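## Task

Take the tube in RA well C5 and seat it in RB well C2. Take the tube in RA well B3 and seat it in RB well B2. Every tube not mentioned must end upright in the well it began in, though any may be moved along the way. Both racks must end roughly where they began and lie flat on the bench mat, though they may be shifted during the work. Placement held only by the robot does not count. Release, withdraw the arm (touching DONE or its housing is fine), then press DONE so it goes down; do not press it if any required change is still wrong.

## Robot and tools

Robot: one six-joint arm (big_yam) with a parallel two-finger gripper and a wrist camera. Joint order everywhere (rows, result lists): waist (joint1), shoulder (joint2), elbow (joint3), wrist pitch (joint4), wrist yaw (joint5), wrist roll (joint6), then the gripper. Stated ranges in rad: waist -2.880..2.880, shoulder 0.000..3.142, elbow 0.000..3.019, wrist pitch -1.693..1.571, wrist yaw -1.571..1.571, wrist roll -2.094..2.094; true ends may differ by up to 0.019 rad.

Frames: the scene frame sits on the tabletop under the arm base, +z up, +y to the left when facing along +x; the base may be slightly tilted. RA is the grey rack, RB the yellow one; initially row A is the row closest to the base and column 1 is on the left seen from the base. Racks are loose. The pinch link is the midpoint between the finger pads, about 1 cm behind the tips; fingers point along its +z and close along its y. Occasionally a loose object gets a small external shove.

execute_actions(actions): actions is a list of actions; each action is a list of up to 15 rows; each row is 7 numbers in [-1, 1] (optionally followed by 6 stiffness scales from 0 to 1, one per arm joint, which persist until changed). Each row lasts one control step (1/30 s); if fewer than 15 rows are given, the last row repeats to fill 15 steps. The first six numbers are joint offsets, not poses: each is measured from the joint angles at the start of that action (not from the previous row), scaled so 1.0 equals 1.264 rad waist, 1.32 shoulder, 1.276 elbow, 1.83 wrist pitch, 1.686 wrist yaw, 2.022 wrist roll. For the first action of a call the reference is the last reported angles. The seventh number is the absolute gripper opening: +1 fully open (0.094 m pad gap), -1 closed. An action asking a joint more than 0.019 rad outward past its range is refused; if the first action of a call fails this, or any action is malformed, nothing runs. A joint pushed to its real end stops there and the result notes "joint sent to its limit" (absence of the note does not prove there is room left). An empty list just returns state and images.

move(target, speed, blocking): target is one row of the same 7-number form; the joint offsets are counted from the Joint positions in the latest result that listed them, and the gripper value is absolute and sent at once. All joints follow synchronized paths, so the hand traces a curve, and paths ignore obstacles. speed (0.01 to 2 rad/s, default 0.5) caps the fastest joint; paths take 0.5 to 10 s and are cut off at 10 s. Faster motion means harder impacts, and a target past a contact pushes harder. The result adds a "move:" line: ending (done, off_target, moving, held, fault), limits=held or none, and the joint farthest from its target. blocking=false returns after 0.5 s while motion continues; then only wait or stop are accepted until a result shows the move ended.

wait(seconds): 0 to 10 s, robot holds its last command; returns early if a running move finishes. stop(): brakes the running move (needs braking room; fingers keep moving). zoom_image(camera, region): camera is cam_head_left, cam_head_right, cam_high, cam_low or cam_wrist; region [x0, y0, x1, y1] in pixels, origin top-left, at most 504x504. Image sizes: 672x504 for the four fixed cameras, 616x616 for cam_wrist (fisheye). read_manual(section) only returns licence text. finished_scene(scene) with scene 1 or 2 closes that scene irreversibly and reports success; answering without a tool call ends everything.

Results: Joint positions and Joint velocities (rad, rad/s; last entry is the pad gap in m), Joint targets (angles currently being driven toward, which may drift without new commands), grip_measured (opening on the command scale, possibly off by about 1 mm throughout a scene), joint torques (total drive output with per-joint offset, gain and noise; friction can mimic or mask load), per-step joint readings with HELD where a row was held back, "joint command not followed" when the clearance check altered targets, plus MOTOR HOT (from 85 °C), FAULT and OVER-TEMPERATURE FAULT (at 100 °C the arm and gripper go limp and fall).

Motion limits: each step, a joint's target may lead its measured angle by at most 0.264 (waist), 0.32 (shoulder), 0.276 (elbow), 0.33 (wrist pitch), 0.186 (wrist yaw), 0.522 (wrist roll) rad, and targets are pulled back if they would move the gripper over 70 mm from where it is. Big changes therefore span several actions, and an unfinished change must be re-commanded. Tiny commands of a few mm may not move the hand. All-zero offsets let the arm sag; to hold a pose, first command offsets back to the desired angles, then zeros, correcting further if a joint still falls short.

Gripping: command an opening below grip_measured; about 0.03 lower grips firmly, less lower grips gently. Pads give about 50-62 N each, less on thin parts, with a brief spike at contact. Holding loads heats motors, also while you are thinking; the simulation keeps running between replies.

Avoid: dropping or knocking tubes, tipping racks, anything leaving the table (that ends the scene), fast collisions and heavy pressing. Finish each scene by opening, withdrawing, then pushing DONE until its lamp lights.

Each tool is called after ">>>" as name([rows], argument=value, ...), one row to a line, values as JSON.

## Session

>>> execute_actions(actions=[])

Scene clock: 0.00 s.
grip_measured=+1.000
Joint names: [waist, shoulder, elbow, wrist pitch, wrist yaw, wrist roll]
Joint positions: [-0.911  2.692  2.046  0.456  0.053  0.544  0.094]
Joint velocities: [-0.015 -0.005  0.002 -0.002  0.007  0.007  0.   ]
Joint torques (N m, as the arm reports them, + toward a larger angle): no reading
Joint targets: [-0.911 2.695 2.070 0.461 0.053 0.544]
Joint stiffness scale: [1. 1. 1. 1. 1. 1.]

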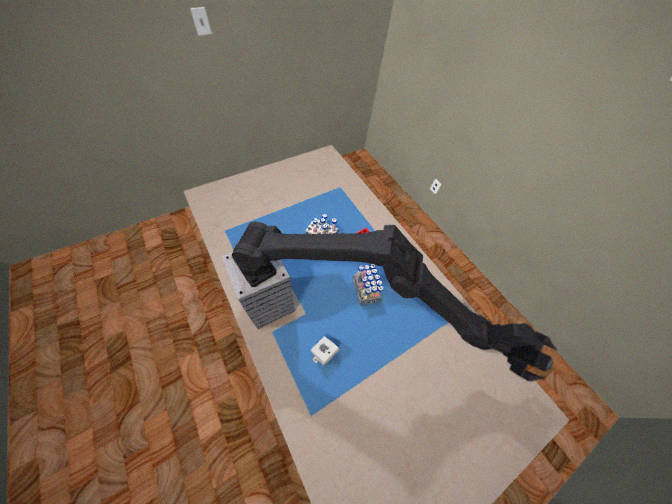

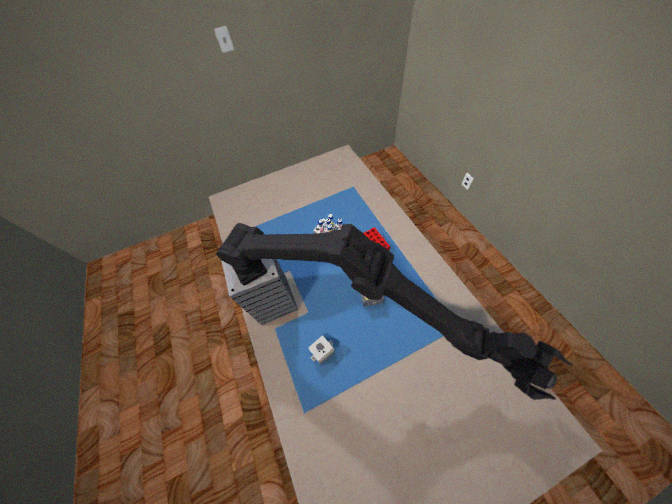

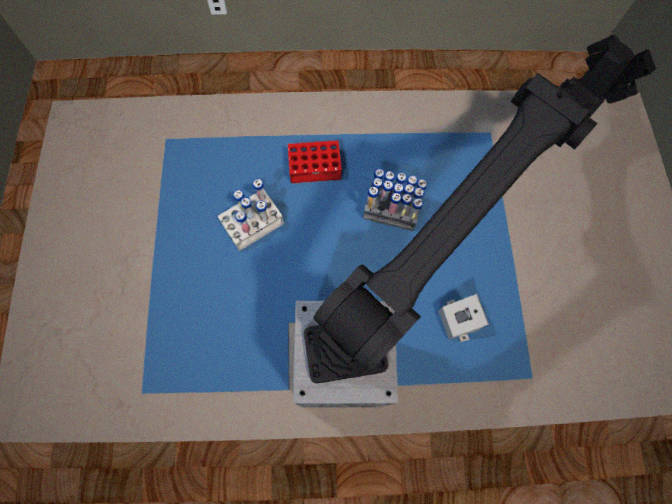

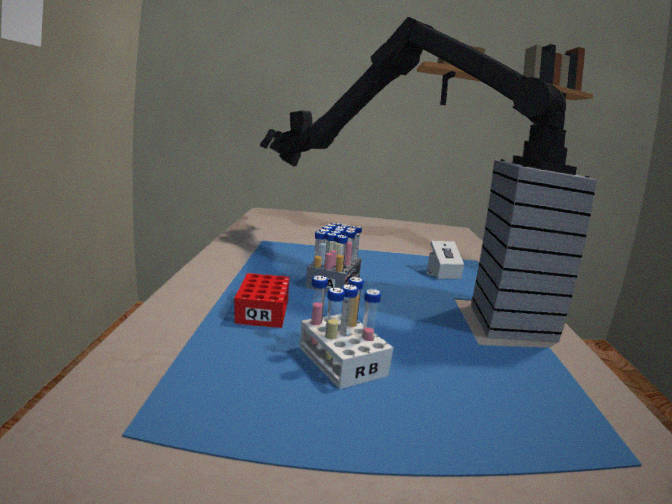

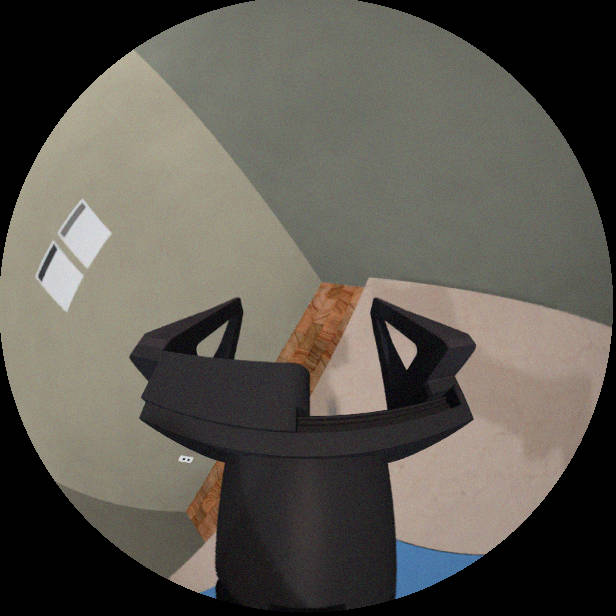

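>>> zoom_image(camera="cam_high", region=[200,150,440,270])

Region (200, 150, 440, 270) of cam_high's 672x504 image, scaled by 2.100, with more detail than that image has.

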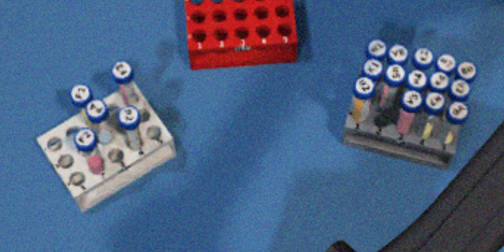

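>>> move(target=[0.267,-0.475,-0.79,-0.55,-0.03,0.5,-0.42])

Scene clock: 30.93 s.
grip_measured=-0.419
Joint names: [waist, shoulder, elbow, wrist pitch, wrist yaw, wrist roll]
Joint positions: [-0.58   2.08   1.034 -0.538  0.005  1.543  0.027]
Joint velocities: [ 0.005  0.005 -0.002  0.002 -0.081 -0.037  0.   ]
Joint torques (N m, as the arm reports them, + toward a larger angle): [ -1.95 -16.26   5.35   0.07  -0.12   0.11]
Joint targets: [-0.573 2.065 1.038 -0.551 0.003 1.555]
Joint stiffness scale: [1. 1. 1. 1. 1. 1.]
move: done; limits=none; farthest joint: the shoulder, 0.015 radians from its target (0.627 radians at the start)

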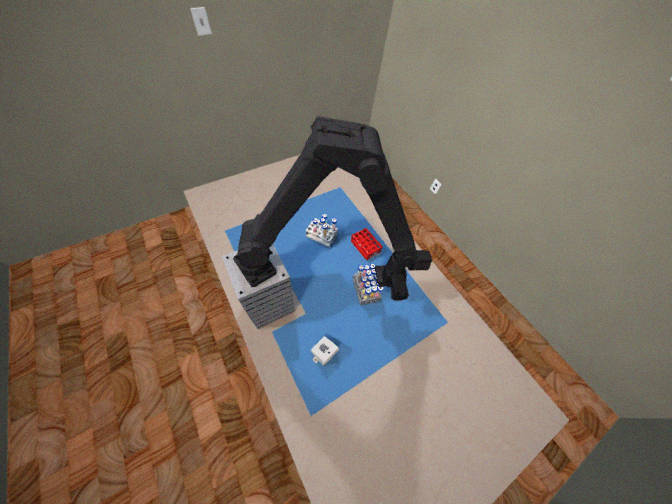

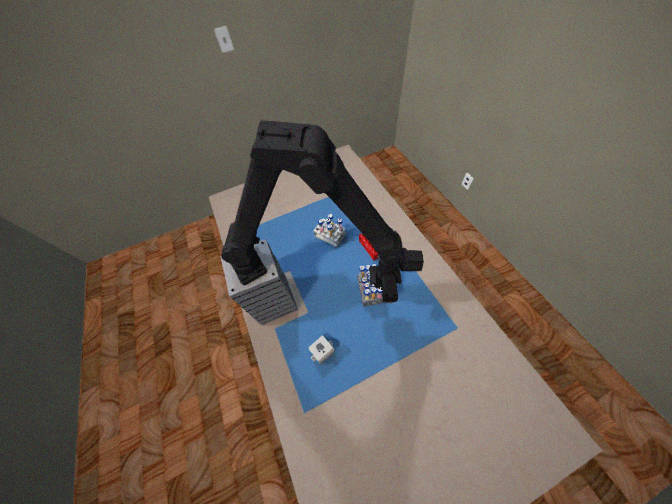

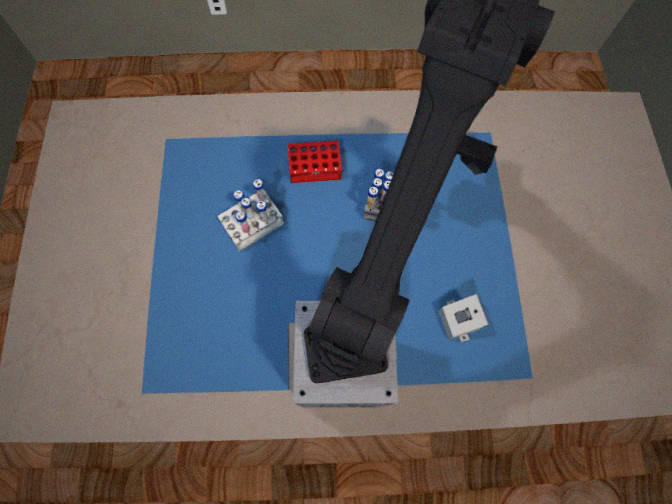

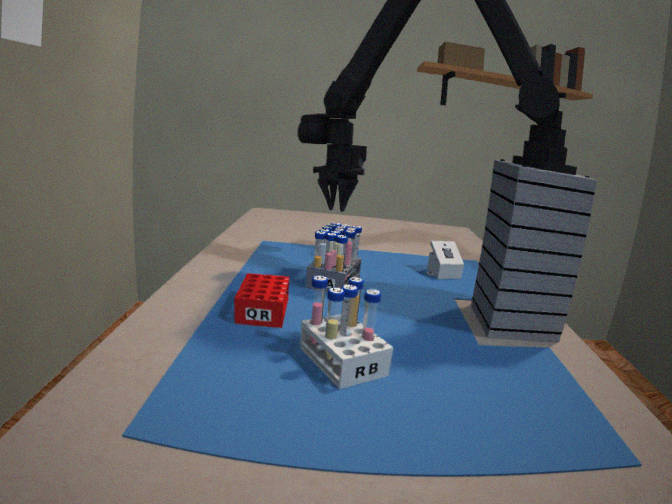

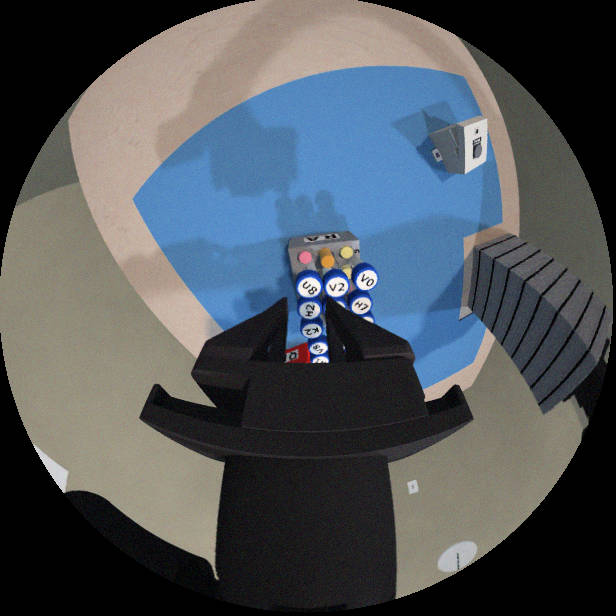

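>>> move(target=[-0.033,0.1,0.035,0.068,0,0,-0.42], speed=0.1)

Scene clock: 37.53 s.
grip_measured=-0.419
Joint names: [waist, shoulder, elbow, wrist pitch, wrist yaw, wrist roll]
Joint positions: [-0.603  2.159  1.048 -0.452  0.003  1.543  0.027]
Joint velocities: [ 0.005  0.005  0.007 -0.002  0.066 -0.022 -0.001]
Joint torques (N m, as the arm reports them, + toward a larger angle): [ -3.93 -12.05   7.13   1.78   0.03   0.01]
Joint targets: [-0.622 2.212 1.078 -0.414 0.004 1.542]
Joint stiffness scale: [1. 1. 1. 1. 1. 1.]
move: off_target; limits=none; farthest joint: the shoulder, 0.053 radians from its target (0.132 radians at the start)

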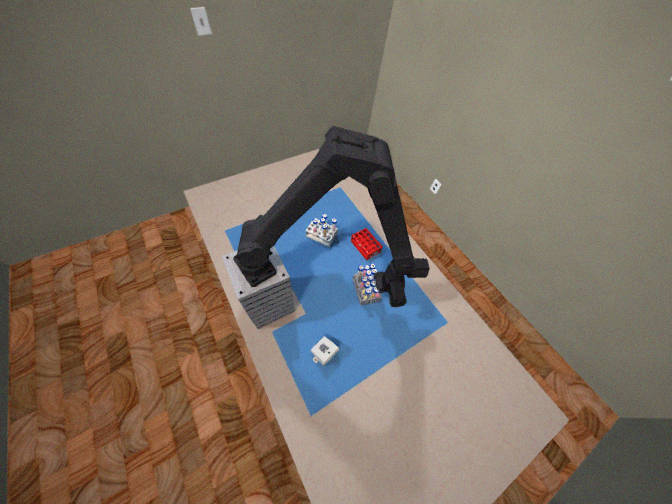

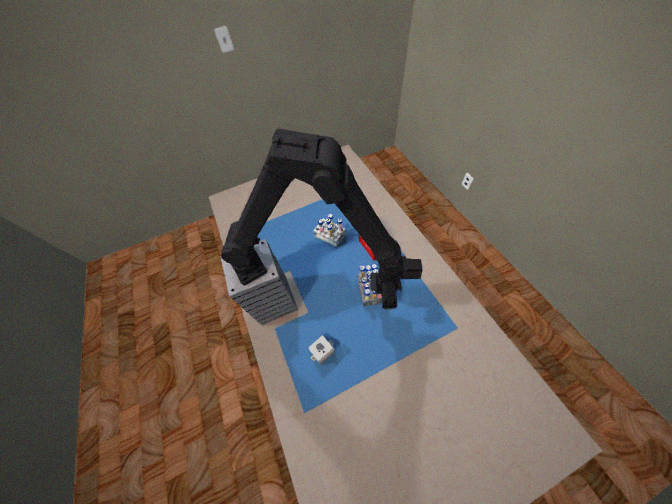

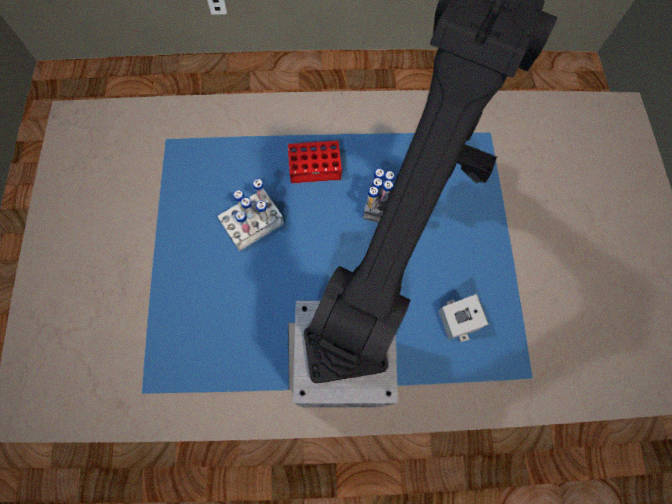

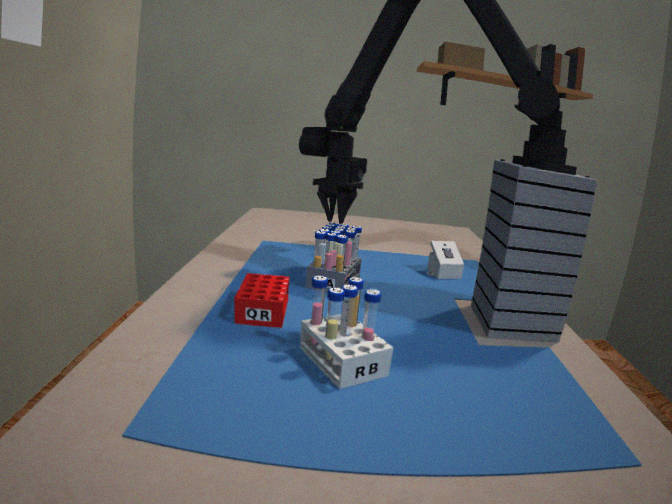

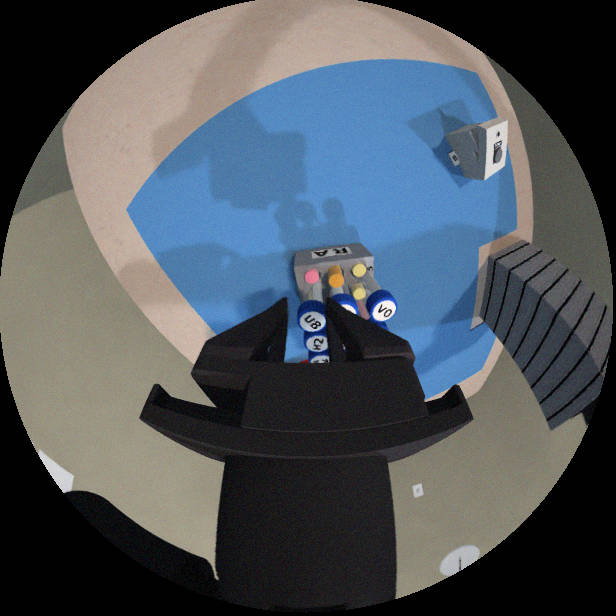

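>>> move(target=[-0.06,-0.015,0.01,0,0,0,-0.42], speed=0.08)

>>> move(target=[0,0.05,0.01,0.02,0,0,-0.42], speed=0.06)

Scene clock: 44.00 s.
grip_measured=-0.419
Joint names: [waist, shoulder, elbow, wrist pitch, wrist yaw, wrist roll]
Joint positions: [-0.667  2.158  1.048 -0.452  0.002  1.543  0.027]
Joint velocities: [-0.015 -0.005 -0.012 -0.017 -0.066  0.007  0.001]
Joint torques (N m, as the arm reports them, + toward a larger angle): [ -3.41 -16.61   5.85   0.5   -0.04  -0.05]
Joint targets: [-0.678 2.139 1.061 -0.452 0.003 1.543]
Joint stiffness scale: [1. 1. 1. 1. 1. 1.]
move: done; limits=none; farthest joint: the shoulder, 0.019 radians from its target (0.020 radians at the start)

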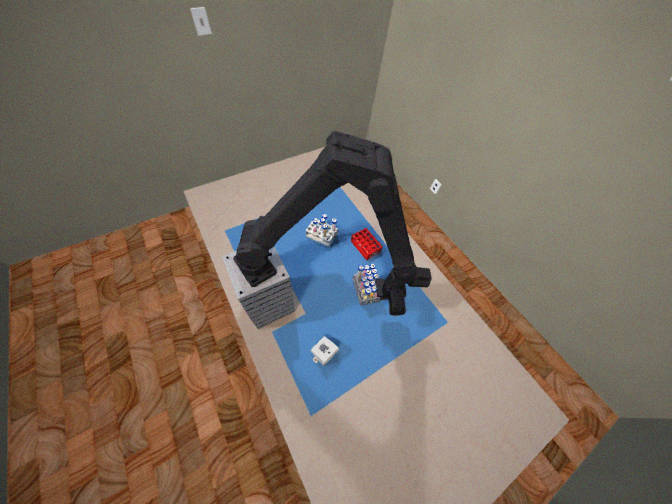

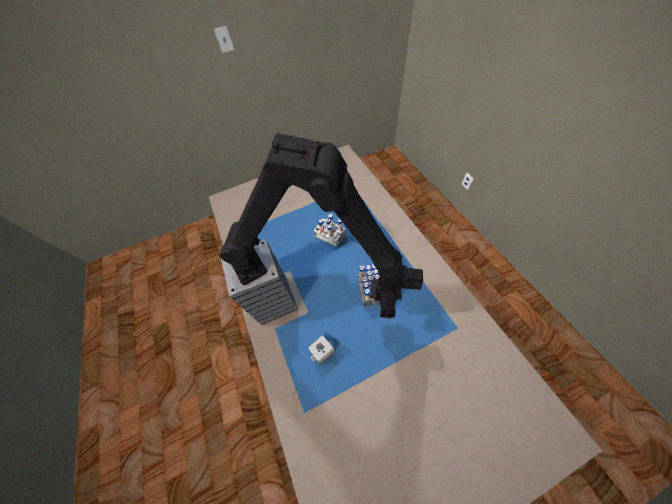

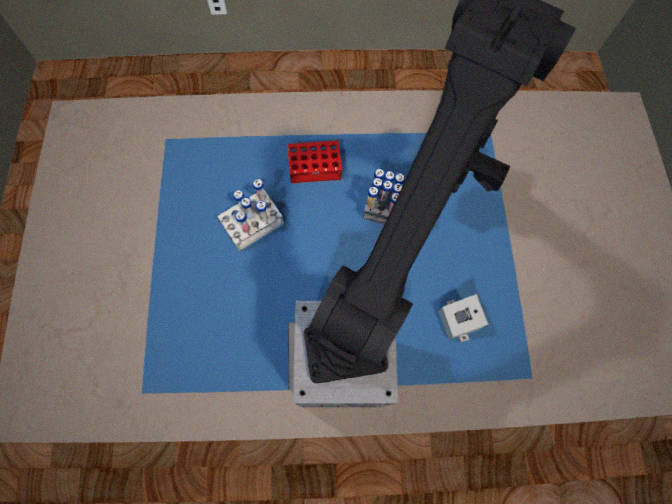

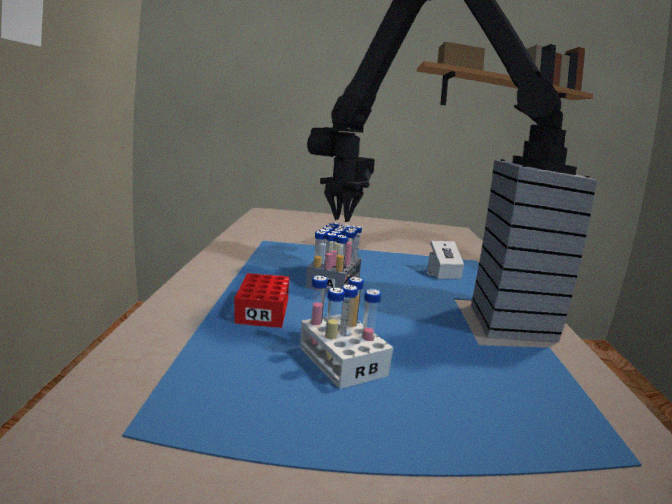

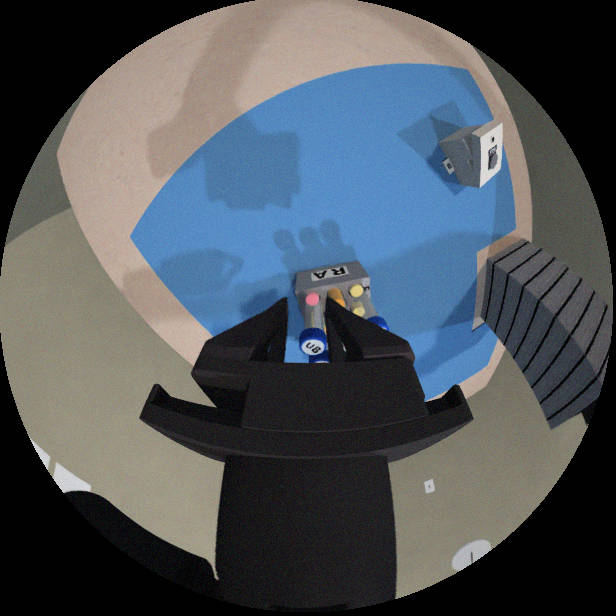

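Scene clock: 45.43 s.
grip_measured=-0.419
Joint names: [waist, shoulder, elbow, wrist pitch, wrist yaw, wrist roll]
Joint positions: [-0.667  2.204  1.048 -0.431  0.002  1.543  0.027]
Joint velocities: [ 0.005  0.005 -0.012  0.012 -0.051  0.007  0.001]
Joint torques (N m, as the arm reports them, + toward a larger angle): [ -2.48 -13.92   5.24   0.82   0.01  -0.05]
Joint targets: [-0.667 2.224 1.061 -0.415 0.002 1.543]
Joint stiffness scale: [1. 1. 1. 1. 1. 1.]
move: done; limits=none; farthest joint: the shoulder, 0.020 radians from its target (0.066 radians at the start)

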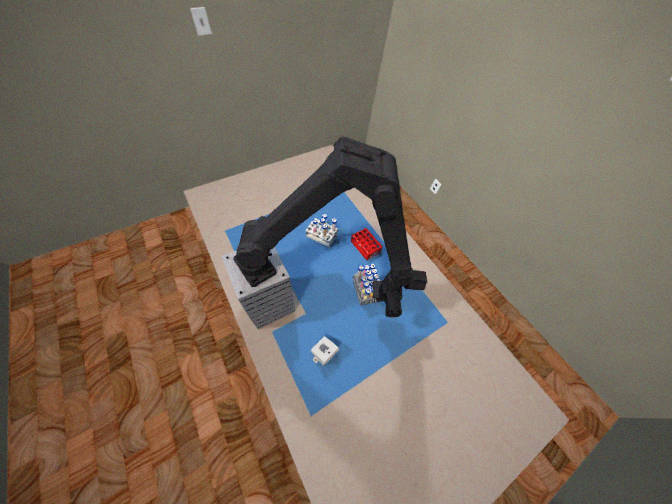

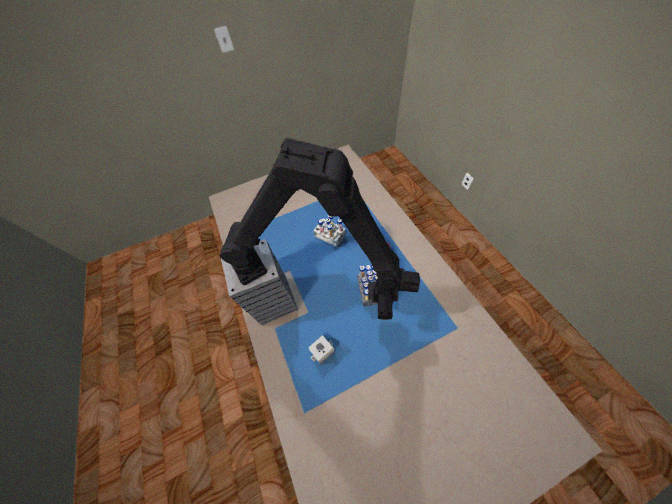

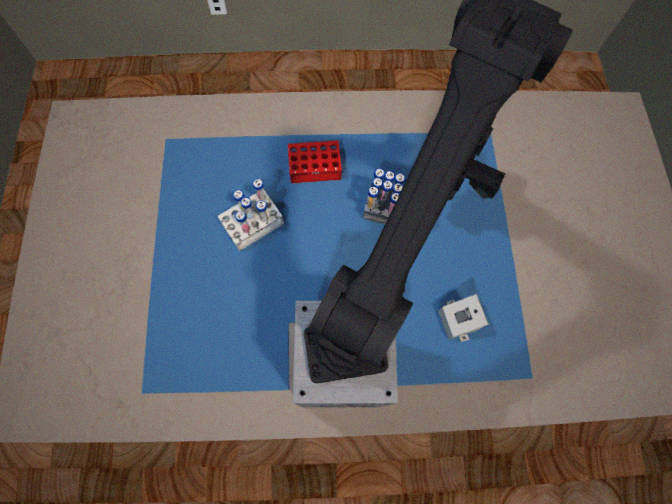

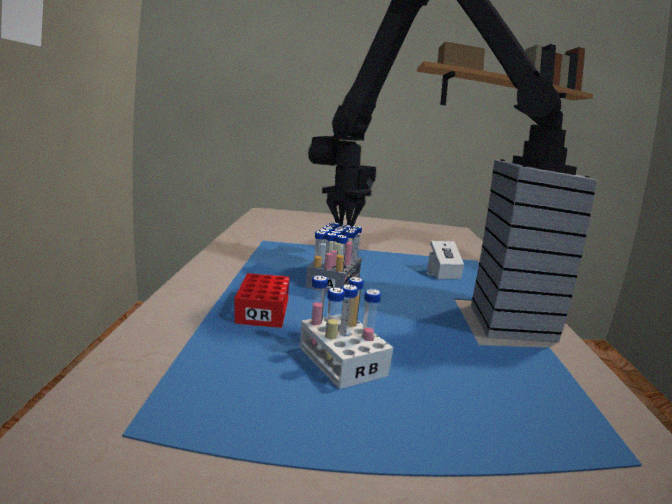

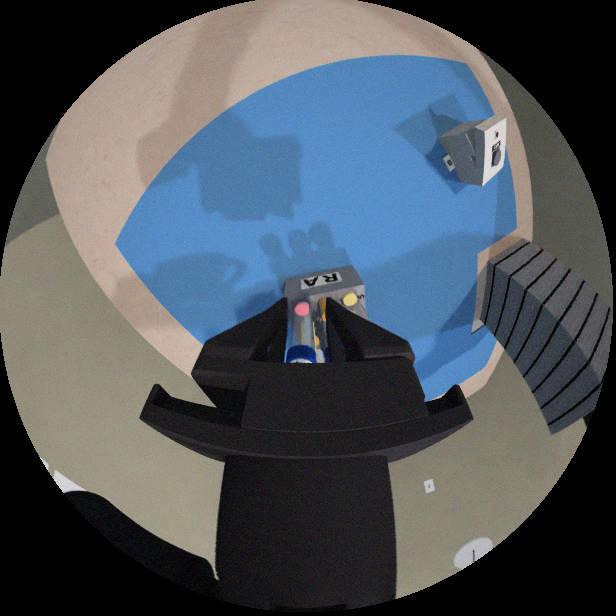

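>>> move(target=[0,0,0.01,0.017,0,0,-0.42], speed=0.06)

>>> move(target=[0.058,0,0.01,0,0,0,-0.42], speed=0.05)

Scene clock: 52.07 s.
grip_measured=-0.419
Joint names: [waist, shoulder, elbow, wrist pitch, wrist yaw, wrist roll]
Joint positions: [-0.667  2.204  1.048 -0.415  0.002  1.543  0.027]
Joint velocities: [-0.005  0.005 -0.007 -0.002 -0.051 -0.037  0.001]
Joint torques (N m, as the arm reports them, + toward a larger angle): [ -2.13 -16.06   5.21   0.88  -0.07   0.  ]
Joint targets: [-0.667 2.204 1.061 -0.399 0.002 1.543]
Joint stiffness scale: [1. 1. 1. 1. 1. 1.]
move: done; limits=none; farthest joint: the wrist pitch, 0.015 radians from its target (0.031 radians at the start)

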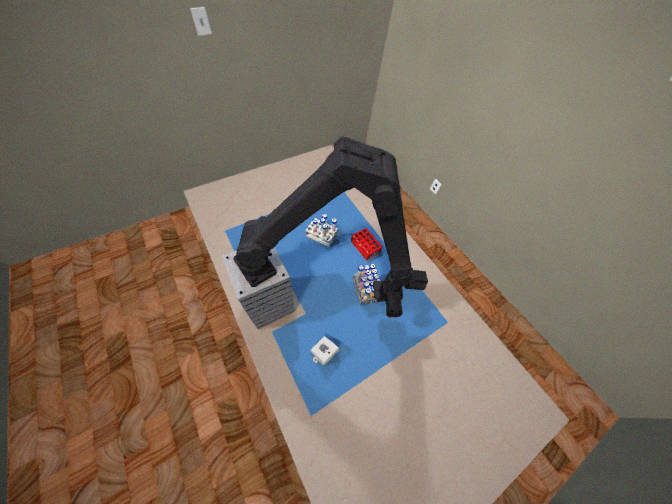

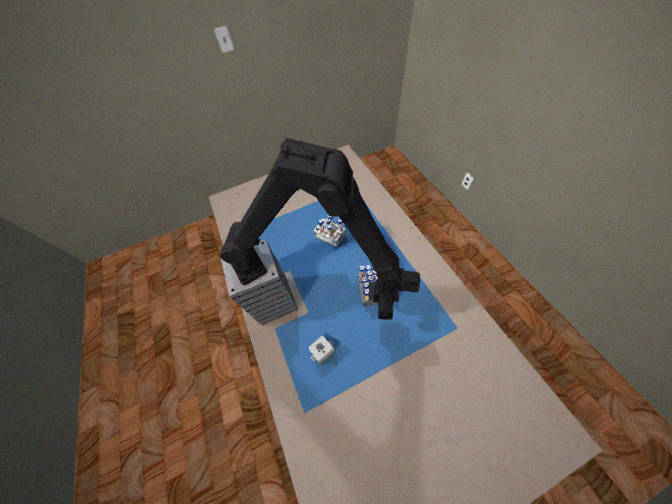

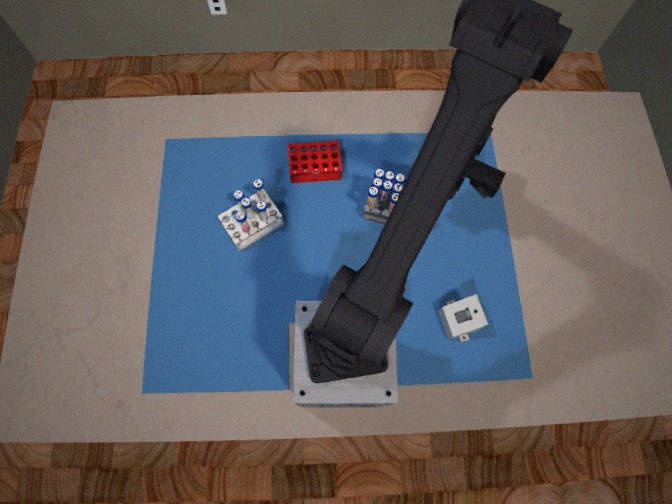

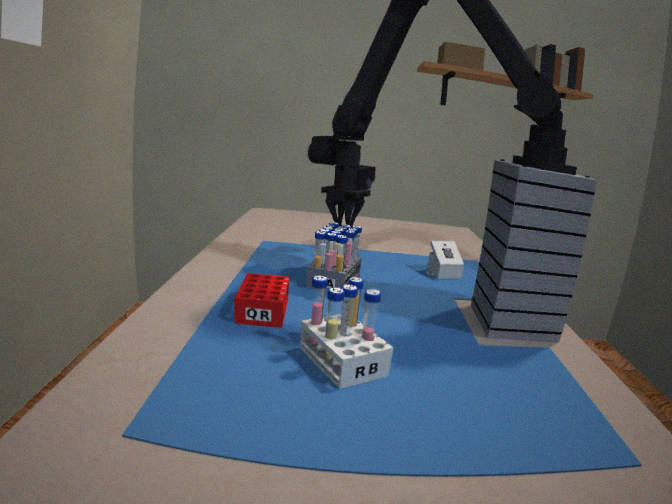

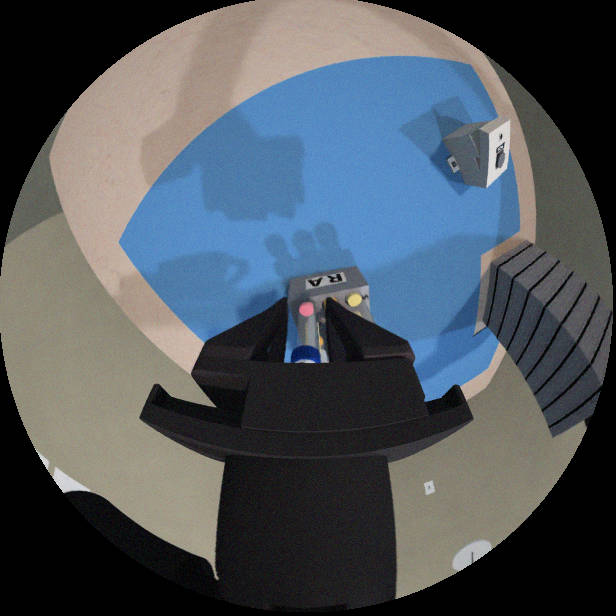

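Scene clock: 53.77 s.
grip_measured=-0.419
Joint names: [waist, shoulder, elbow, wrist pitch, wrist yaw, wrist roll]
Joint positions: [-0.616  2.204  1.048 -0.415  0.005  1.543  0.027]
Joint velocities: [-0.015  0.005 -0.007  0.002 -0.051 -0.051 -0.   ]
Joint torques (N m, as the arm reports them, + toward a larger angle): [  0.06 -15.26   5.31   0.21  -0.14  -0.03]
Joint targets: [-0.594 2.204 1.061 -0.415 0.002 1.543]
Joint stiffness scale: [1. 1. 1. 1. 1. 1.]
move: off_target; limits=none; farthest joint: the waist, 0.023 radians from its target (0.073 radians at the start)

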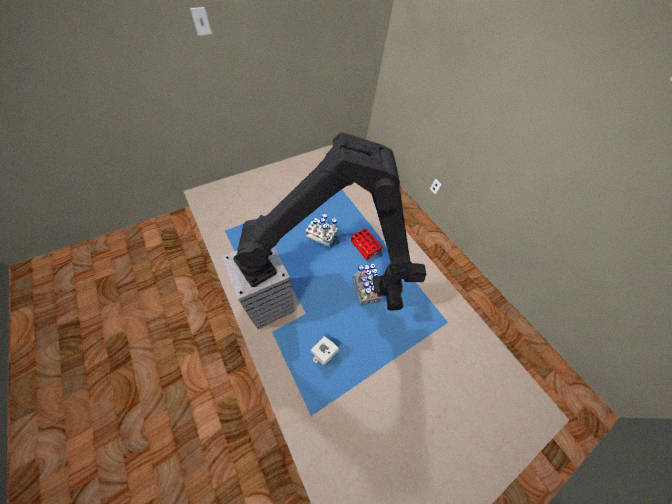

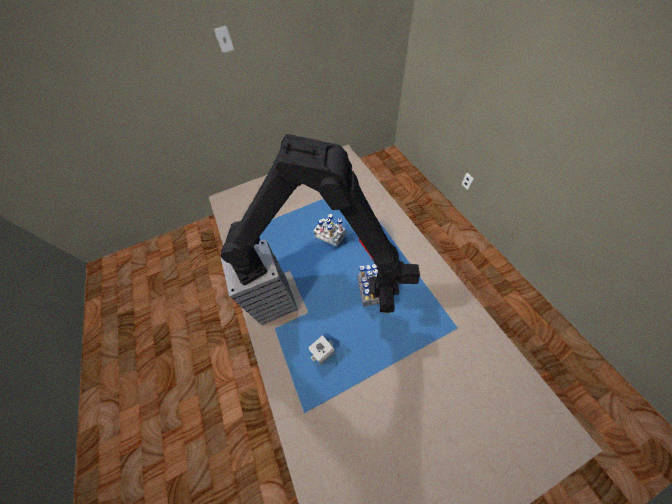

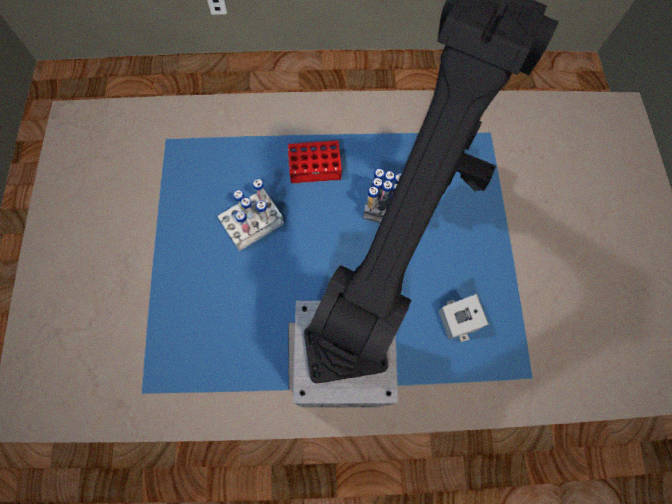

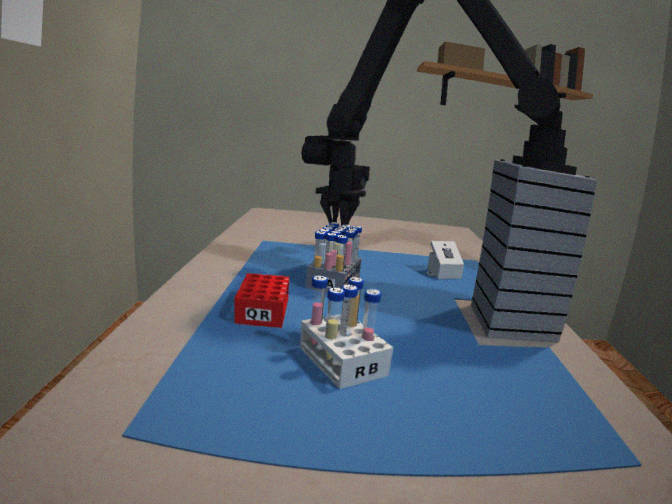

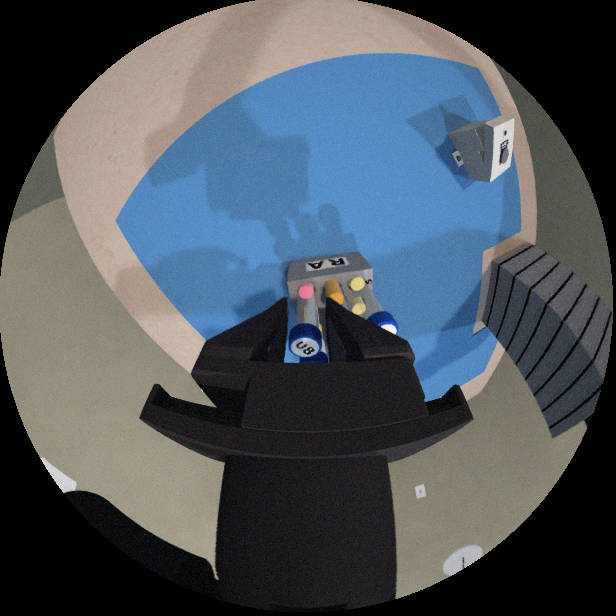

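>>> move(target=[0.045,0,0.01,0.012,0,0,-0.46], speed=0.04)

Scene clock: 58.43 s.
grip_measured=-0.459
Joint names: [waist, shoulder, elbow, wrist pitch, wrist yaw, wrist roll]
Joint positions: [-0.572  2.204  1.048 -0.409  0.005  1.543  0.025]
Joint velocities: [-0.005 -0.015  0.002 -0.017 -0.037 -0.081 -0.001]
Joint torques (N m, as the arm reports them, + toward a larger angle): [ -1.43 -15.68   5.16   0.93  -0.12   0.01]
Joint targets: [-0.559 2.204 1.061 -0.393 0.005 1.543]
Joint stiffness scale: [1. 1. 1. 1. 1. 1.]
move: done; limits=none; farthest joint: the wrist pitch, 0.016 radians from its target (0.022 radians at the start)

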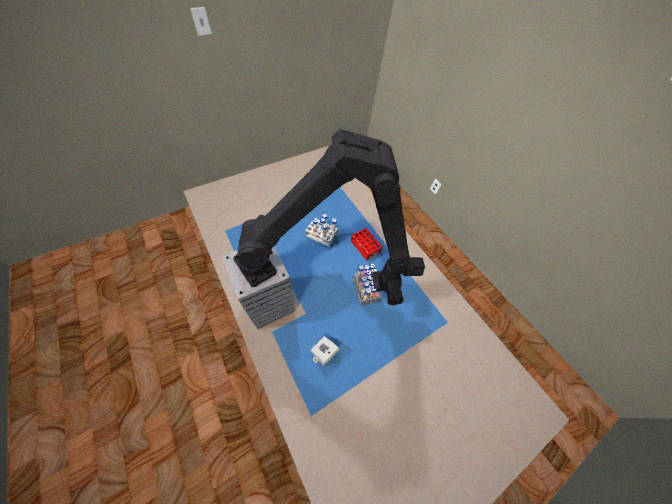

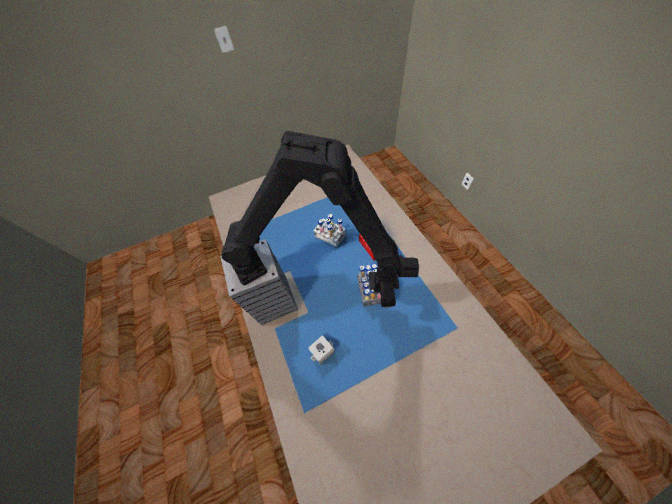

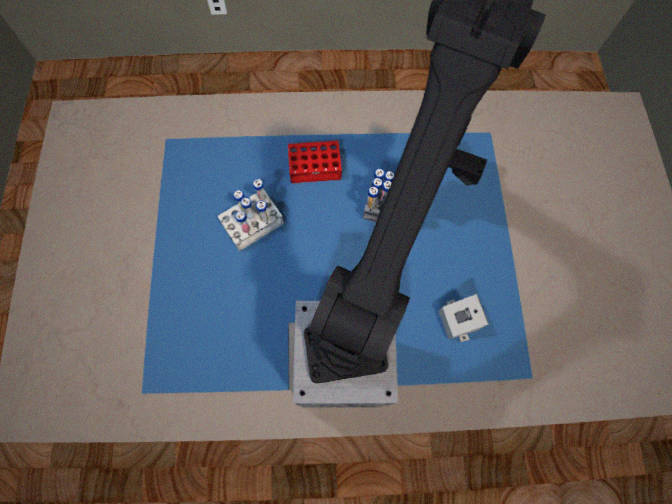

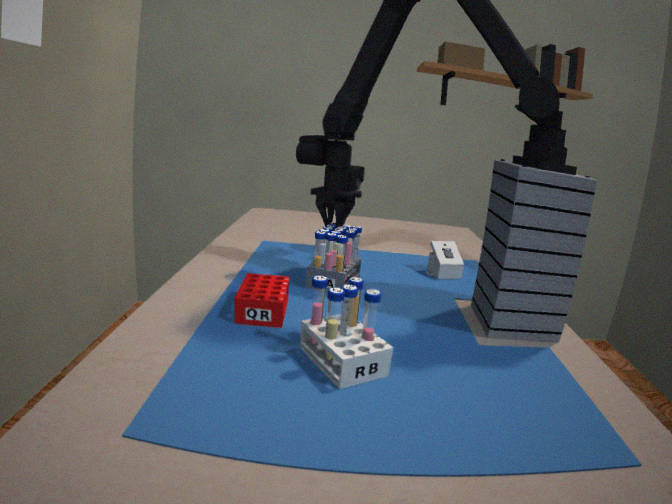

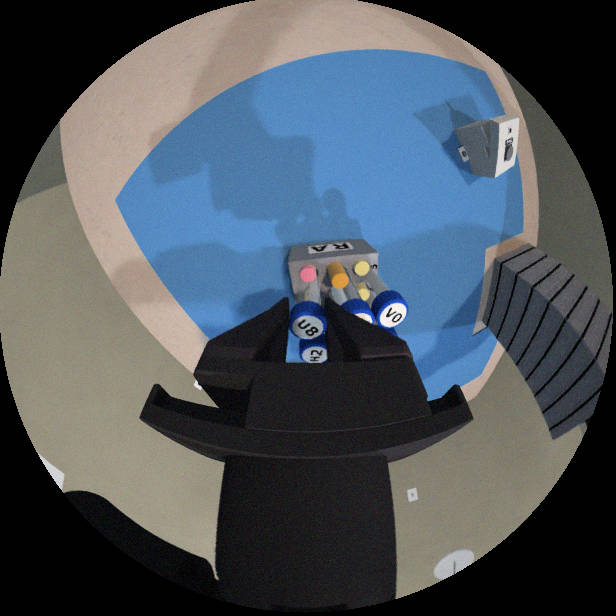

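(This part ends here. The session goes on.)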